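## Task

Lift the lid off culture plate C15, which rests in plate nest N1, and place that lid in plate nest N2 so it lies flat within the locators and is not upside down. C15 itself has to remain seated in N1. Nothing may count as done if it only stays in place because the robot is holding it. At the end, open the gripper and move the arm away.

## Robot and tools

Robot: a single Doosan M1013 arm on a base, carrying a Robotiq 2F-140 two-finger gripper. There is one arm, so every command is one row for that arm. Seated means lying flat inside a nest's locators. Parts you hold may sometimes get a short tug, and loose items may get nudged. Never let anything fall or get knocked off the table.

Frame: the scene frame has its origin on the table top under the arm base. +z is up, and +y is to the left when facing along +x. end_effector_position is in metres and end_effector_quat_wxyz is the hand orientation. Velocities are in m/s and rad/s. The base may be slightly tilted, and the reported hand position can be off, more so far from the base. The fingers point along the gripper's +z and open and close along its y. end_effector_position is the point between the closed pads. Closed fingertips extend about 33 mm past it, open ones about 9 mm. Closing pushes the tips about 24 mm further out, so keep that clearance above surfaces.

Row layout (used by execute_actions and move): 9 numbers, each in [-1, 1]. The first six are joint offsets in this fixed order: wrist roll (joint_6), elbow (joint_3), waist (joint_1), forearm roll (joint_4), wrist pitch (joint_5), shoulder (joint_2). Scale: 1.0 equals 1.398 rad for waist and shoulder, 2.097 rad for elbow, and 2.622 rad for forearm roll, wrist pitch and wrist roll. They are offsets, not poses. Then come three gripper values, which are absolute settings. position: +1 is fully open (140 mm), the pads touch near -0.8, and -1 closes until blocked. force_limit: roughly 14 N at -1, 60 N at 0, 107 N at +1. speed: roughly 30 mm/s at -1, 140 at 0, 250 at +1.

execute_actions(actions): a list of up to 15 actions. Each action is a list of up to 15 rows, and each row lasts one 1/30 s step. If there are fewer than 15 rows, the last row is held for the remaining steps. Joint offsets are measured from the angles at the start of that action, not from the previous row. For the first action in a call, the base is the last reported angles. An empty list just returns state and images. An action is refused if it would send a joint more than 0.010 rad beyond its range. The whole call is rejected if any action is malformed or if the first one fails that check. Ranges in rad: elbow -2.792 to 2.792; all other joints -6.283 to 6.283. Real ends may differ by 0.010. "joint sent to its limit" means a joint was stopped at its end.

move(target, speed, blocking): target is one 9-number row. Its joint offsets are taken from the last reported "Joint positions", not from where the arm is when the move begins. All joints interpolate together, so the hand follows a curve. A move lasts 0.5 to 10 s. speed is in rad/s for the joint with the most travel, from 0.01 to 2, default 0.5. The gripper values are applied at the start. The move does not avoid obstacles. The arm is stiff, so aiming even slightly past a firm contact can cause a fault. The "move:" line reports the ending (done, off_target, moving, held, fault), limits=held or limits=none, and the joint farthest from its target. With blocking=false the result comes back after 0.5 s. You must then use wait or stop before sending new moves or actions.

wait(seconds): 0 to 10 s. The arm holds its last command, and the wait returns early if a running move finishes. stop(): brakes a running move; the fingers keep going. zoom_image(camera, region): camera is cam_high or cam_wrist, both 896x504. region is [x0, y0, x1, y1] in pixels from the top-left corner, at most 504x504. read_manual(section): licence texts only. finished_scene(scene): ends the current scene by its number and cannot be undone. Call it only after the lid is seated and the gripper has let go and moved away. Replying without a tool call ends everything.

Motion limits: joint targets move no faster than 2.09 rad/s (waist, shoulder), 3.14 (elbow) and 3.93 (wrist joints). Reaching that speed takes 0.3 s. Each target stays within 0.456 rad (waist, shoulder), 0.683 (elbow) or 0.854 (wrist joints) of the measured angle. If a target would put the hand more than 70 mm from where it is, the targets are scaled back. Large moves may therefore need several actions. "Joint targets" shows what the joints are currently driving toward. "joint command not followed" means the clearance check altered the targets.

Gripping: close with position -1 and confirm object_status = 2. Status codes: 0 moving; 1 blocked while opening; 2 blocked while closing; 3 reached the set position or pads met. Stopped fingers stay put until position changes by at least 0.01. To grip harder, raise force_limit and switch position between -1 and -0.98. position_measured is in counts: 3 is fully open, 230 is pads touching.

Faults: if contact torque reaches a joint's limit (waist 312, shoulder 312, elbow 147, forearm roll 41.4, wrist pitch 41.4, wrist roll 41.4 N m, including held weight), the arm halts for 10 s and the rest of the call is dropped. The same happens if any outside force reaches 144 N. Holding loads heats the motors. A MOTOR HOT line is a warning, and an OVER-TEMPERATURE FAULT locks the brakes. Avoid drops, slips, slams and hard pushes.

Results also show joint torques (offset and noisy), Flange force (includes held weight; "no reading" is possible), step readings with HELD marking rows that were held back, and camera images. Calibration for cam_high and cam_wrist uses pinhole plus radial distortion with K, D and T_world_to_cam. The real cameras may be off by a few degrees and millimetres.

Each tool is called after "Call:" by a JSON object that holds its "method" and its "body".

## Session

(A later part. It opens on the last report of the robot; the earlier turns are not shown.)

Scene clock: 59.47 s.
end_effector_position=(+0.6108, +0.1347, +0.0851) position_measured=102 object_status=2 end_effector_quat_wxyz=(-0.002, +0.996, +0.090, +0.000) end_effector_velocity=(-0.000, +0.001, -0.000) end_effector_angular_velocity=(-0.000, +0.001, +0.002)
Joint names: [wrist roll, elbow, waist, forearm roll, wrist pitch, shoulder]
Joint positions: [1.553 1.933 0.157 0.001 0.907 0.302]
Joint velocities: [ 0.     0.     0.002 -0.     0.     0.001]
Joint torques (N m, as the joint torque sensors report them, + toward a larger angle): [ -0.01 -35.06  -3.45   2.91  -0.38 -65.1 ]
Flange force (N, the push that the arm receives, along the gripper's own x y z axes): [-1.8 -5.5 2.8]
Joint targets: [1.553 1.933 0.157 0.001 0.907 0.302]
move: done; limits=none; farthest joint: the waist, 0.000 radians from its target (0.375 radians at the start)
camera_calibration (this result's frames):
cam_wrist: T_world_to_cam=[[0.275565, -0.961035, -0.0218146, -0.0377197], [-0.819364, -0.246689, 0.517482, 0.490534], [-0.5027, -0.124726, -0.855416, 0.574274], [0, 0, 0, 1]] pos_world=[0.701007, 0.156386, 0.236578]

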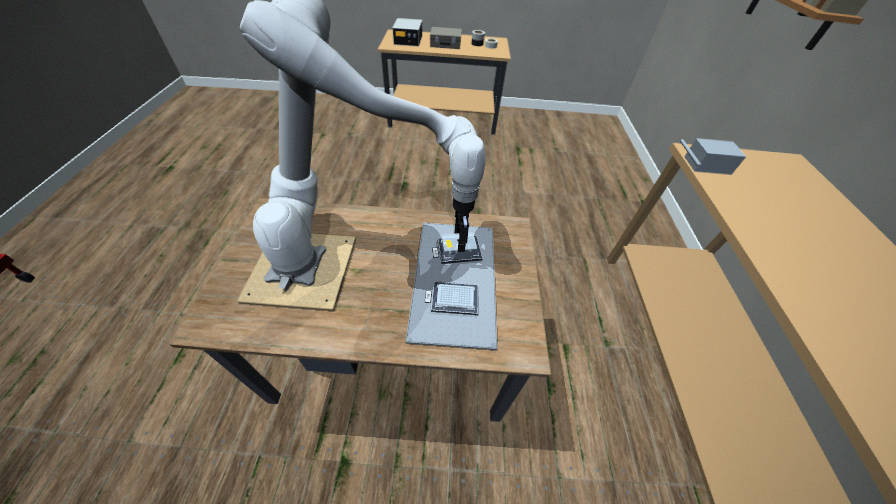

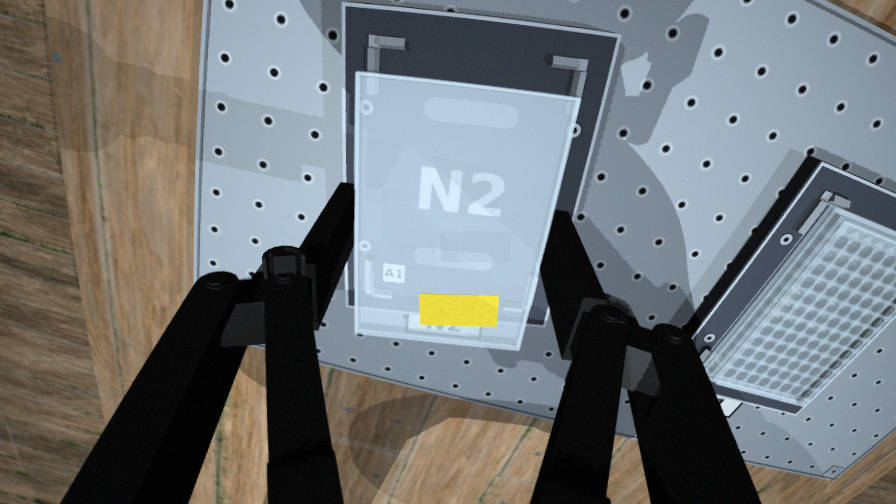

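Call:
{"method": "move", "body": {"target": [-0.002,0.0006,-0.0039,0,-0.0077,0.0137,-1,-0.6,-1], "speed": 0.04}}

Call:
{"method": "zoom_image", "body": {"camera": "cam_wrist", "region": [260, 0, 680, 380]}}

Scene clock: 66.13 s.
end_effector_position=(+0.6155, +0.1321, +0.0726) position_measured=102 object_status=2 end_effector_quat_wxyz=(-0.002, +0.996, +0.089, +0.000) end_effector_velocity=(+0.001, -0.001, -0.001) end_effector_angular_velocity=(-0.001, -0.001, +0.001)
Joint names: [wrist roll, elbow, waist, forearm roll, wrist pitch, shoulder]
Joint positions: [1.548 1.934 0.151 0.001 0.887 0.321]
Joint velocities: [-0.001  0.    -0.001 -0.002 -0.002  0.001]
Joint torques (N m, as the joint torque sensors report them, + toward a larger angle): [ -0.12 -34.69  -0.36   2.85  -0.29 -66.25]
Flange force (N, the push that the arm receives, along the gripper's own x y z axes): [-2.7 -0.8 2.1]
Joint targets: [1.548 1.934 0.151 0.001 0.887 0.322]
move: done; limits=none; farthest joint: the elbow, 0.001 radians from its target (0.002 radians at the start)
camera_calibration (this result's frames):
cam_wrist: T_world_to_cam=[[0.275352, -0.961095, -0.0218345, -0.0416899], [-0.819311, -0.246492, 0.51766, 0.500166], [-0.502902, -0.12465, -0.855308, 0.565786], [0, 0, 0, 1]] pos_world=[0.705806, 0.153744, 0.224096]

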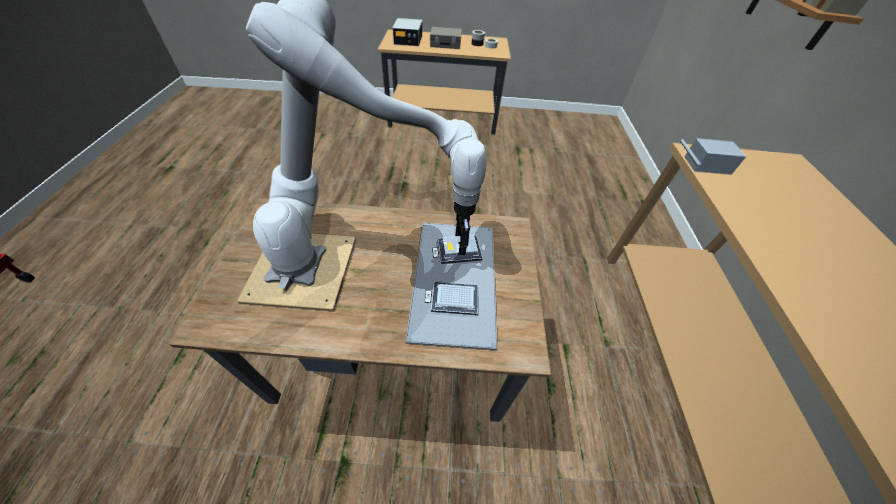

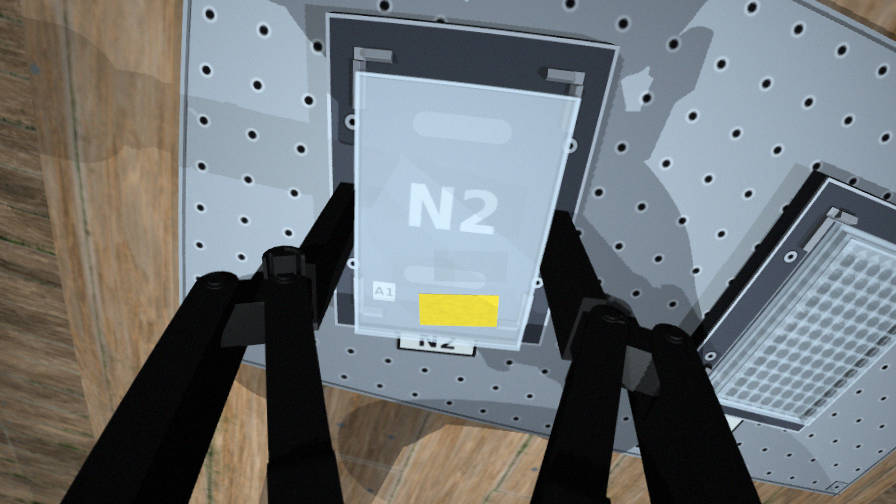

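Region (260, 0, 680, 380) of cam_wrist's 896x504 image, scaled by 1.200, with more detail than that image has; it fills the top 456 rows of this view, and the rest is white.

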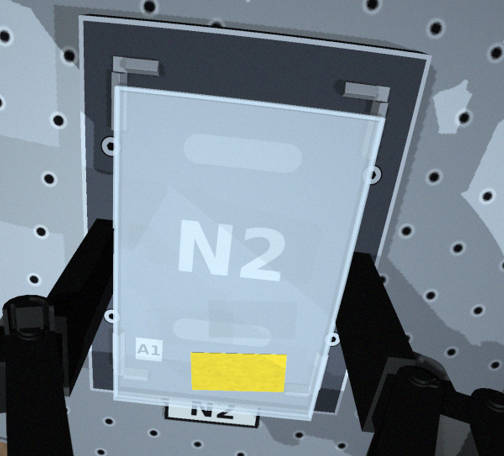

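Call:
{"method": "move", "body": {"target": [0,0.0029,0,0,-0.0069,0.0085,-1,-0.6,-1], "speed": 0.03}}

Call:
{"method": "zoom_image", "body": {"camera": "cam_wrist", "region": [260, 0, 680, 380]}}

Scene clock: 71.57 s.
end_effector_position=(+0.6161, +0.1322, +0.0626) position_measured=102 object_status=2 end_effector_quat_wxyz=(-0.002, +0.996, +0.089, +0.000) end_effector_velocity=(+0.000, +0.000, -0.000) end_effector_angular_velocity=(-0.000, -0.000, +0.001)
Joint names: [wrist roll, elbow, waist, forearm roll, wrist pitch, shoulder]
Joint positions: [1.548 1.94  0.151 0.001 0.869 0.333]
Joint velocities: [ 0.     0.     0.001 -0.    -0.001  0.   ]
Joint torques (N m, as the joint torque sensors report them, + toward a larger angle): [ -0.09 -33.89  -1.31   2.79  -0.3  -66.  ]
Flange force (N, the push that the arm receives, along the gripper's own x y z axes): [-3.3 -2.6 1.1]
Joint targets: [1.548 1.940 0.151 0.001 0.869 0.333]
move: done; limits=none; farthest joint: the waist, 0.000 radians from its target (0.000 radians at the start)
camera_calibration (this result's frames):
cam_wrist: T_world_to_cam=[[0.27534, -0.961099, -0.02181, -0.0419737], [-0.819382, -0.246485, 0.51755, 0.505929], [-0.502793, -0.124632, -0.855375, 0.557464], [0, 0, 0, 1]] pos_world=[0.706395, 0.15384, 0.214081]

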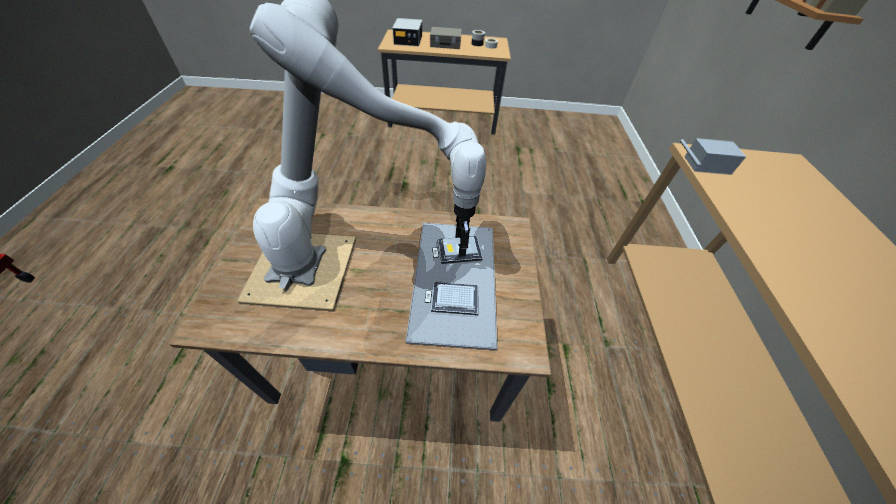

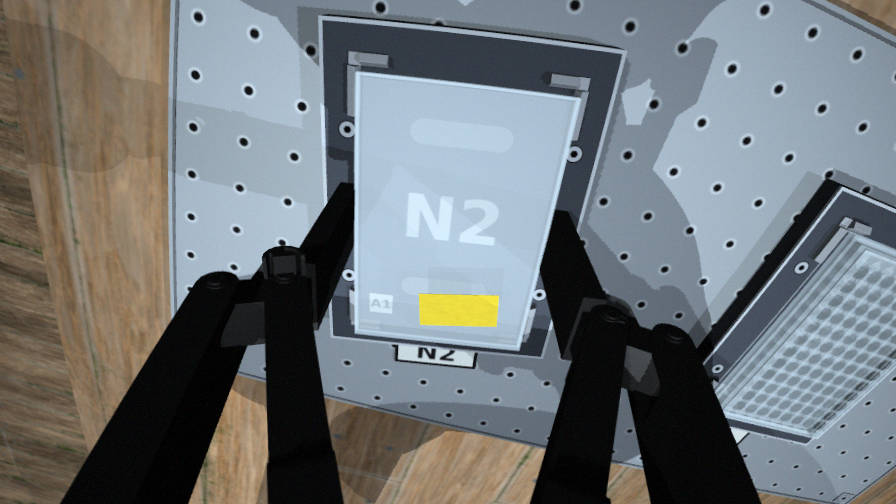

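Region (260, 0, 680, 380) of cam_wrist's 896x504 image, scaled by 1.200, with more detail than that image has; it fills the top 456 rows of this view, and the rest is white.

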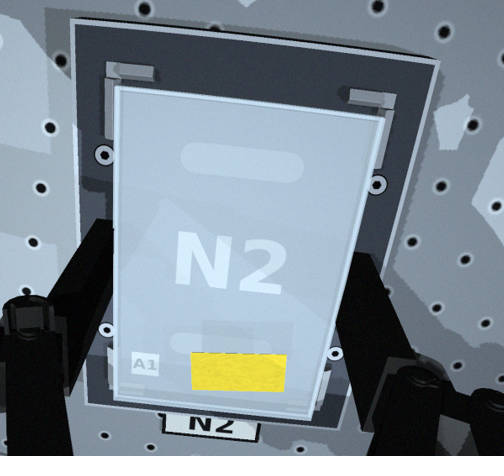

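Call:
{"method": "move", "body": {"target": [0,0.001,0,0,-0.0021,0.0024,-1,-0.6,-1], "speed": 0.01}}

Call:
{"method": "move", "body": {"target": [0,0.0007,0,0,-0.0014,0.0016,-1,-0.6,-1], "speed": 0.01}}

Call:
{"method": "zoom_image", "body": {"camera": "cam_wrist", "region": [260, 0, 680, 380]}}

Scene clock: 76.37 s.
end_effector_position=(+0.6162, +0.1322, +0.0596) position_measured=102 object_status=2 end_effector_quat_wxyz=(-0.002, +0.996, +0.089, +0.000) end_effector_velocity=(+0.001, -0.001, -0.000) end_effector_angular_velocity=(-0.002, -0.002, +0.002)
Joint names: [wrist roll, elbow, waist, forearm roll, wrist pitch, shoulder]
Joint positions: [1.548 1.942 0.151 0.001 0.864 0.337]
Joint velocities: [-0.    -0.001 -0.    -0.003 -0.001  0.001]
Joint torques (N m, as the joint torque sensors report them, + toward a larger angle): [ -0.06 -34.09  -0.29   2.8   -0.6  -66.43]
Flange force (N, the push that the arm receives, along the gripper's own x y z axes): [-3.3 -0.5 1.1]
Joint targets: [1.548 1.942 0.151 0.001 0.864 0.337]
move: done; limits=none; farthest joint: the waist, 0.000 radians from its target (0.000 radians at the start)
camera_calibration (this result's frames):
cam_wrist: T_world_to_cam=[[0.275343, -0.961099, -0.0218009, -0.0420054], [-0.819409, -0.246489, 0.517506, 0.507493], [-0.502748, -0.124628, -0.855402, 0.554914], [0, 0, 0, 1]] pos_world=[0.706392, 0.153878, 0.211129]

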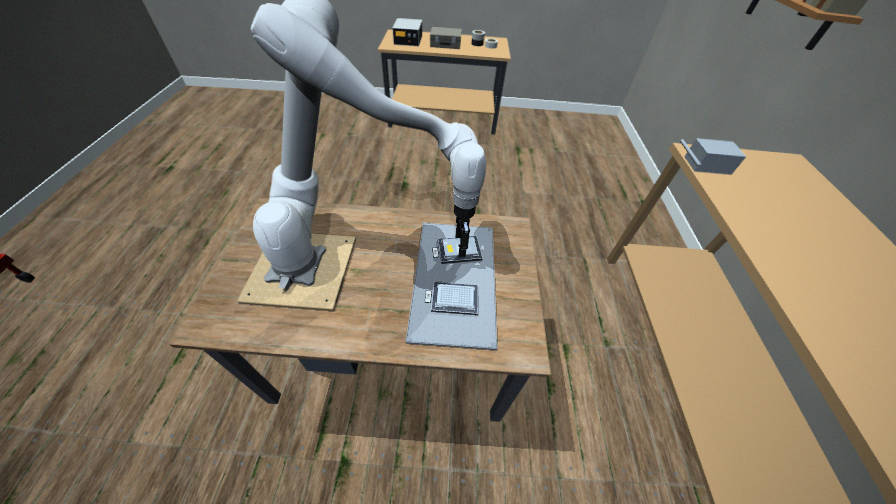

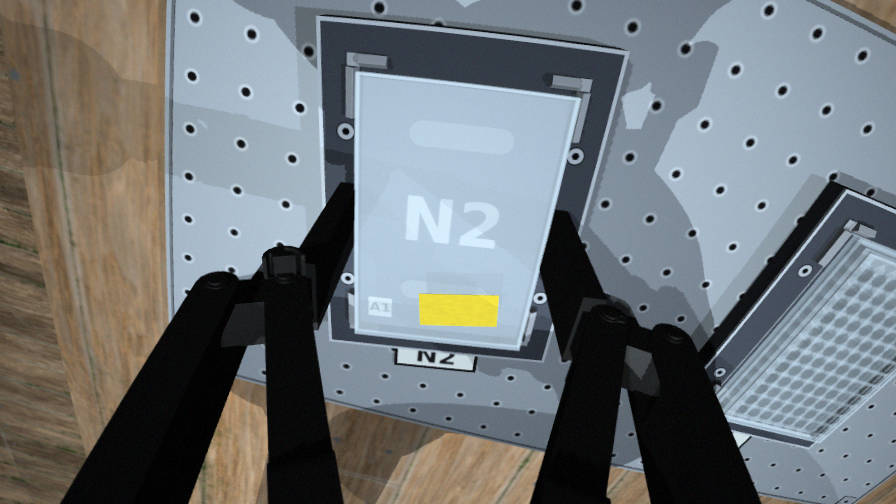

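Scene clock: 77.07 s.
end_effector_position=(+0.6161, +0.1322, +0.0576) position_measured=102 object_status=2 end_effector_quat_wxyz=(-0.002, +0.996, +0.089, +0.000) end_effector_velocity=(+0.000, -0.000, -0.000) end_effector_angular_velocity=(+0.000, -0.000, -0.001)
Joint names: [wrist roll, elbow, waist, forearm roll, wrist pitch, shoulder]
Joint positions: [1.548 1.943 0.151 0.001 0.86  0.339]
Joint velocities: [ 0.    -0.    -0.001  0.    -0.001  0.   ]
Joint torques (N m, as the joint torque sensors report them, + toward a larger angle): [ -0.1  -34.21  -0.99   2.74  -0.41 -66.27]
Flange force (N, the push that the arm receives, along the gripper's own x y z axes): [-4.3 -1.8 1.5]
Joint targets: [1.548 1.943 0.151 0.001 0.860 0.339]
move: done; limits=none; farthest joint: the waist, 0.000 radians from its target (0.000 radians at the start)
camera_calibration (this result's frames):
cam_wrist: T_world_to_cam=[[0.27534, -0.9611, -0.0218033, -0.0420348], [-0.819393, -0.246484, 0.517533, 0.508473], [-0.502775, -0.124632, -0.855385, 0.553202], [0, 0, 0, 1]] pos_world=[0.70635, 0.153877, 0.209132]

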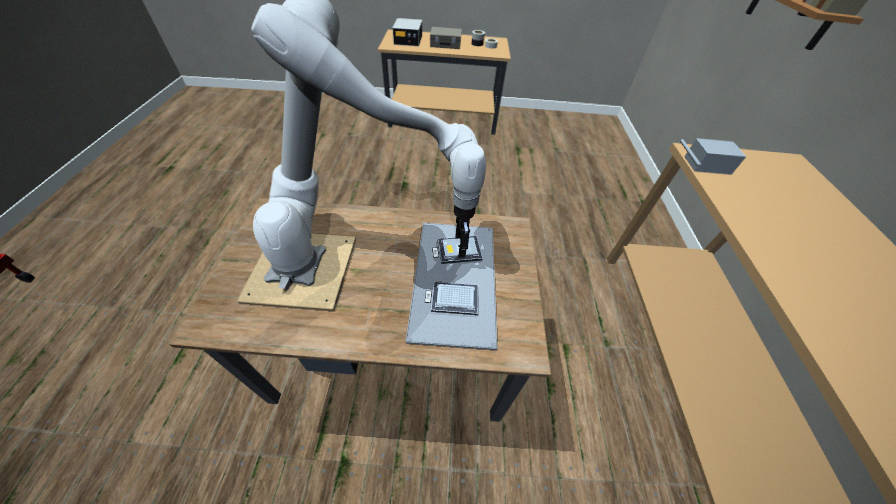

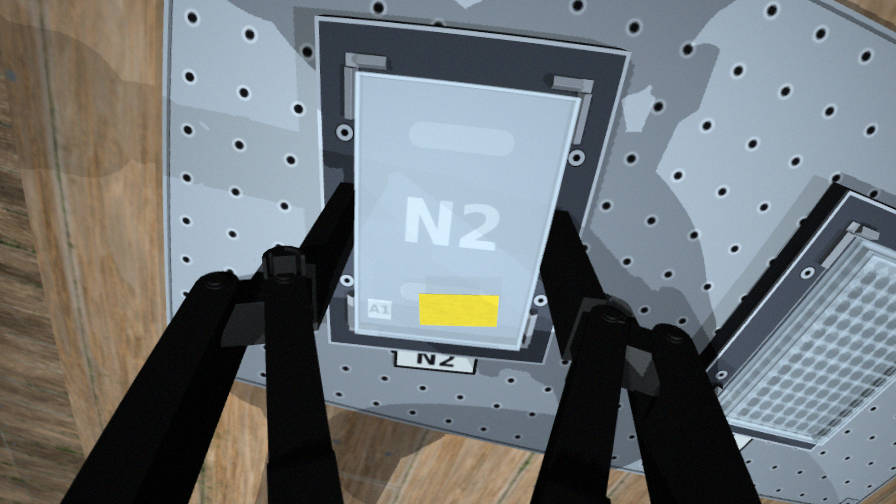

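Region (260, 0, 680, 380) of cam_wrist's 896x504 image, scaled by 1.200, with more detail than that image has; it fills the top 456 rows of this view, and the rest is white.

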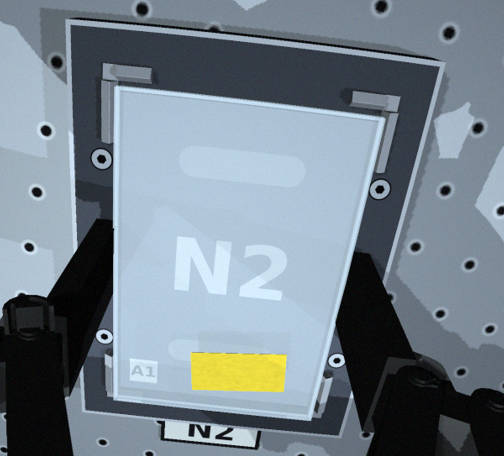

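Call:
{"method": "move", "body": {"target": [0,0.0005,0,0,-0.001,0.0012,-1,-0.6,-1], "speed": 0.01}}

Call:
{"method": "move", "body": {"target": [0,0.0004,0,0,-0.0007,0.0008,-1,-0.6,-1], "speed": 0.01}}

Scene clock: 80.13 s.
end_effector_position=(+0.6161, +0.1322, +0.0562) position_measured=102 object_status=2 end_effector_quat_wxyz=(-0.002, +0.996, +0.089, +0.000) end_effector_velocity=(-0.001, -0.000, -0.001) end_effector_angular_velocity=(-0.001, +0.001, +0.000)
Joint names: [wrist roll, elbow, waist, forearm roll, wrist pitch, shoulder]
Joint positions: [1.548 1.944 0.151 0.001 0.858 0.34 ]
Joint velocities: [ 0.001  0.002  0.    -0.001 -0.001  0.   ]
Joint torques (N m, as the joint torque sensors report them, + toward a larger angle): [ -0.07 -33.52  -0.21   2.9   -0.52 -68.  ]
Flange force (N, the push that the arm receives, along the gripper's own x y z axes): [-0.8 -0.6 3.0]
Joint targets: [1.548 1.944 0.151 0.001 0.858 0.340]
move: done; limits=none; farthest joint: the waist, 0.000 radians from its target (0.000 radians at the start)
camera_calibration (this result's frames):
cam_wrist: T_world_to_cam=[[0.275337, -0.9611, -0.0218141, -0.0420543], [-0.819342, -0.246474, 0.517619, 0.509159], [-0.502861, -0.124646, -0.855333, 0.55197], [0, 0, 0, 1]] pos_world=[0.706318, 0.153877, 0.20765]

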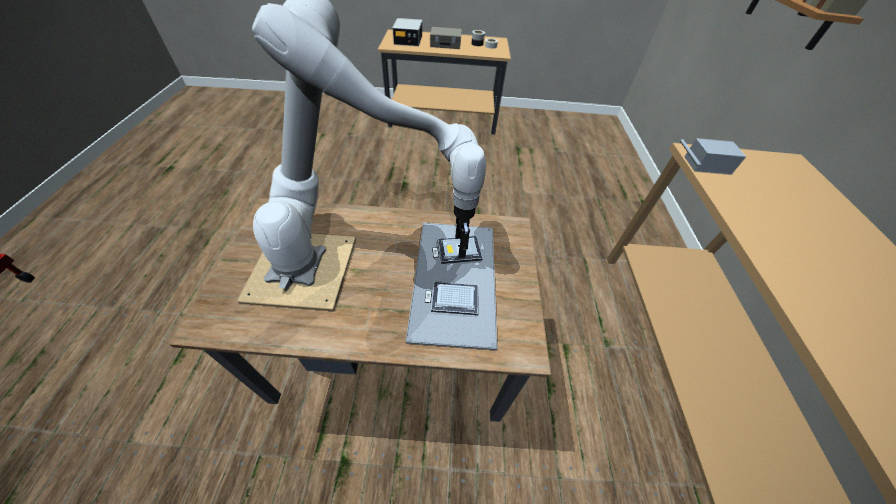

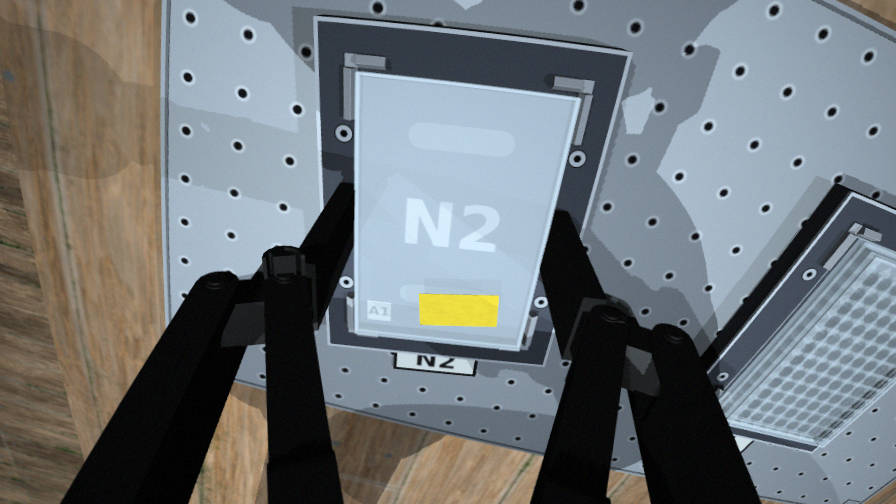

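Scene clock: 80.83 s.
end_effector_position=(+0.6160, +0.1322, +0.0552) position_measured=102 object_status=2 end_effector_quat_wxyz=(-0.002, +0.996, +0.089, +0.000) end_effector_velocity=(-0.001, -0.000, -0.001) end_effector_angular_velocity=(-0.001, +0.002, +0.001)
Joint names: [wrist roll, elbow, waist, forearm roll, wrist pitch, shoulder]
Joint positions: [1.548 1.945 0.151 0.001 0.856 0.341]
Joint velocities: [-0.001  0.002 -0.    -0.001 -0.     0.   ]
Joint torques (N m, as the joint torque sensors report them, + toward a larger angle): [  0.01 -24.99  -0.62   3.1   -2.6  -47.95]
Flange force (N, the push that the arm receives, along the gripper's own x y z axes): [-9.5 -1.0 -29.8]
Joint targets: [1.548 1.945 0.151 0.001 0.856 0.342]
move: done; limits=none; farthest joint: the waist, 0.000 radians from its target (0.000 radians at the start)
camera_calibration (this result's frames):
cam_wrist: T_world_to_cam=[[0.275336, -0.961101, -0.02181, -0.0420646], [-0.819356, -0.246475, 0.517596, 0.509604], [-0.502838, -0.124643, -0.855347, 0.551131], [0, 0, 0, 1]] pos_world=[0.706258, 0.153871, 0.206721]

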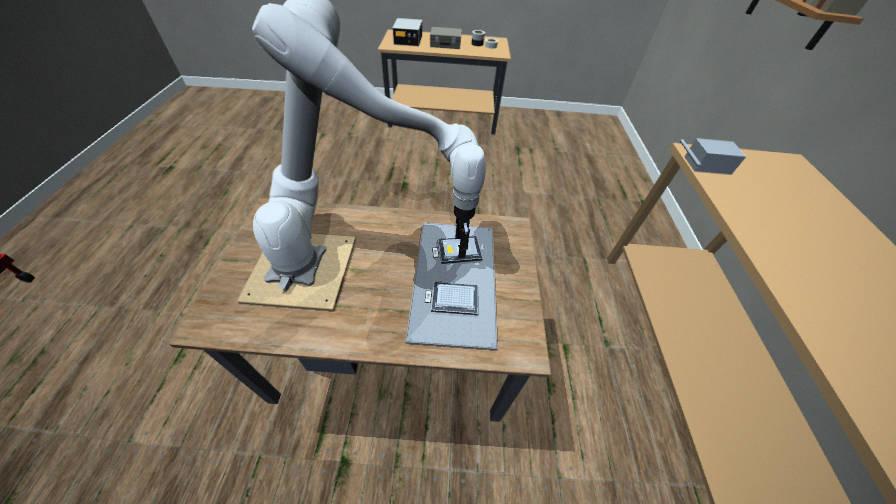

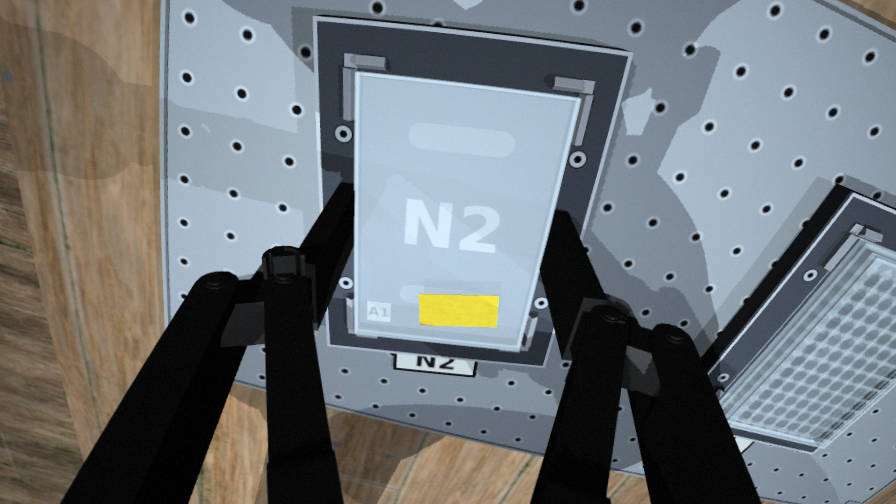

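Call:
{"method": "move", "body": {"target": [0,0,0,0,0,0,0.5,-0.6,-0.5]}}

Call:
{"method": "move", "body": {"target": [0,-0.036,0,0,0.066,-0.07,0.6,-0.6,0], "speed": 0.25}}

Call:
{"method": "zoom_image", "body": {"camera": "cam_high", "region": [410, 220, 510, 325]}}

Scene clock: 84.57 s.
end_effector_position=(+0.6160, +0.1322, +0.0552) position_measured=66 object_status=3 end_effector_quat_wxyz=(-0.002, +0.996, +0.089, +0.000) end_effector_velocity=(+0.000, +0.000, +0.000) end_effector_angular_velocity=(-0.001, -0.000, +0.001)
Joint names: [wrist roll, elbow, waist, forearm roll, wrist pitch, shoulder]
Joint positions: [1.548 1.945 0.151 0.001 0.856 0.341]
Joint velocities: [ 0.    -0.     0.001 -0.001  0.    -0.   ]
Joint torques (N m, as the joint torque sensors report them, + toward a larger angle): [ -0.12 -33.49  -0.49   2.75  -0.3  -67.64]
Flange force (N, the push that the arm receives, along the gripper's own x y z axes): [-1.2 -1.2 2.7]
Joint targets: [1.548 1.945 0.151 0.001 0.856 0.341]
move: done; limits=none; farthest joint: the waist, 0.000 radians from its target (0.000 radians at the start)
camera_calibration (this result's frames):
cam_wrist: T_world_to_cam=[[0.275336, -0.961101, -0.0218122, -0.042064], [-0.819347, -0.246474, 0.517612, 0.509598], [-0.502853, -0.124645, -0.855338, 0.551128], [0, 0, 0, 1]] pos_world=[0.706256, 0.15387, 0.206709]

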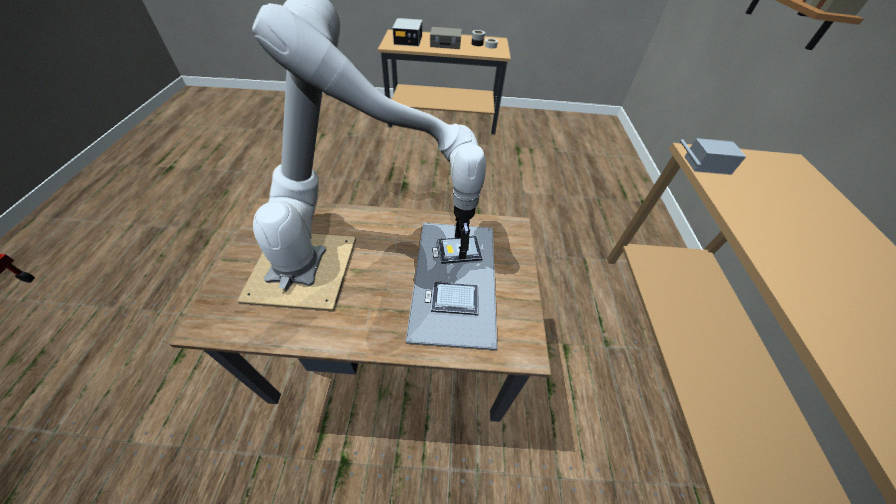

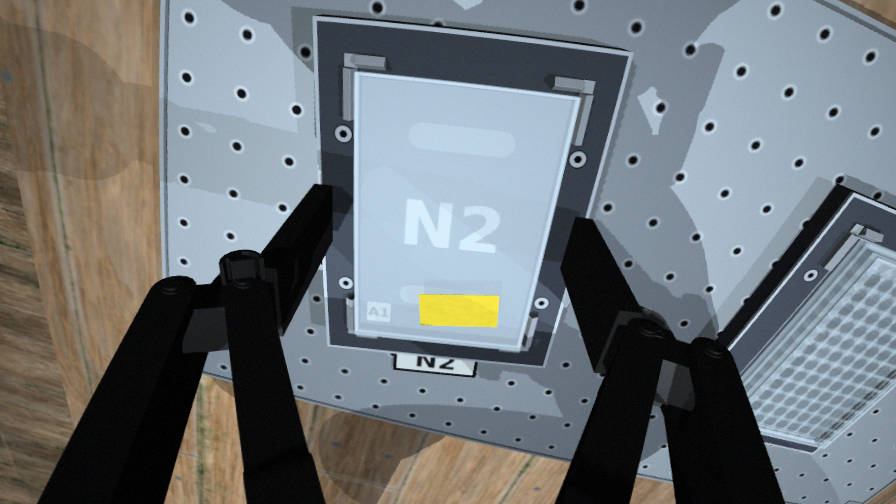

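Scene clock: 85.73 s.
end_effector_position=(+0.6149, +0.1317, +0.1509) position_measured=53 object_status=3 end_effector_quat_wxyz=(-0.002, +0.996, +0.090, +0.000) end_effector_velocity=(+0.000, -0.000, +0.002) end_effector_angular_velocity=(+0.000, -0.001, -0.002)
Joint names: [wrist roll, elbow, waist, forearm roll, wrist pitch, shoulder]
Joint positions: [1.548 1.87  0.151 0.001 1.029 0.244]
Joint velocities: [ 0.002 -0.001 -0.     0.     0.002 -0.002]
Joint torques (N m, as the joint torque sensors report them, + toward a larger angle): [ -0.04 -37.45  -0.51   3.16  -0.13 -60.42]
Flange force (N, the push that the arm receives, along the gripper's own x y z axes): [-3.3 -0.9 1.5]
Joint targets: [1.548 1.870 0.151 0.001 1.029 0.244]
move: done; limits=none; farthest joint: the waist, 0.000 radians from its target (0.000 radians at the start)
camera_calibration (this result's frames):
cam_wrist: T_world_to_cam=[[0.275444, -0.961069, -0.0218508, -0.0401969], [-0.819473, -0.246624, 0.517339, 0.459195], [-0.502587, -0.124592, -0.855502, 0.632175], [0, 0, 0, 1]] pos_world=[0.705094, 0.15338, 0.302389]

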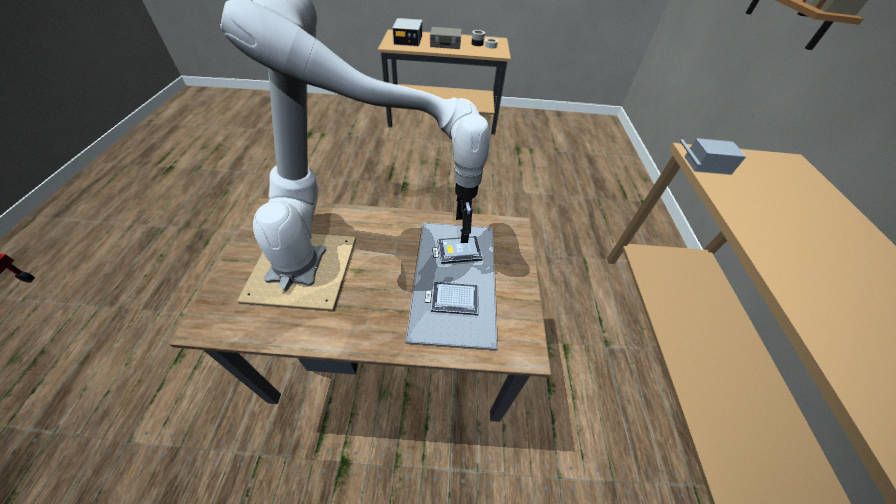

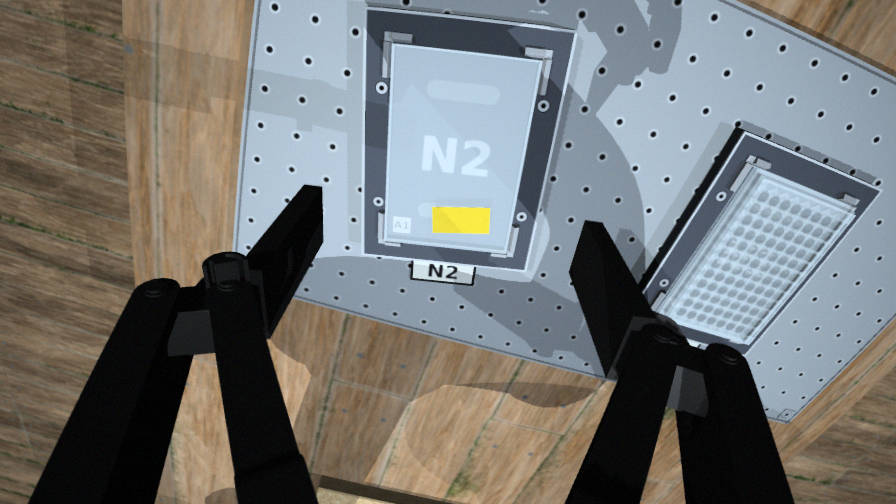

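Region (410, 220, 510, 325) of cam_high's 896x504 image, scaled by 4.800, with more detail than that image has; it fills the left 480 columns of this view, and the rest is white.

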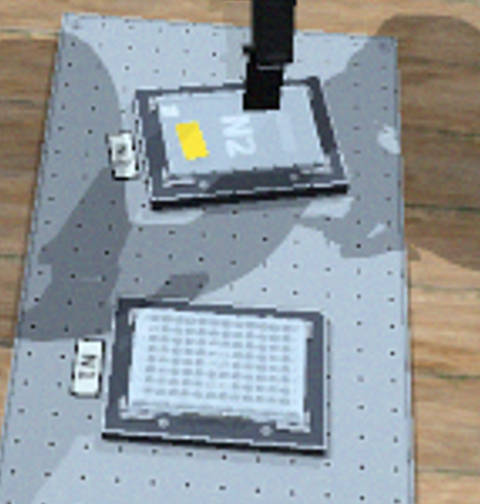

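Call:
{"method": "finished_scene", "body": {"scene": 1}}

The scene is finished: the task was done.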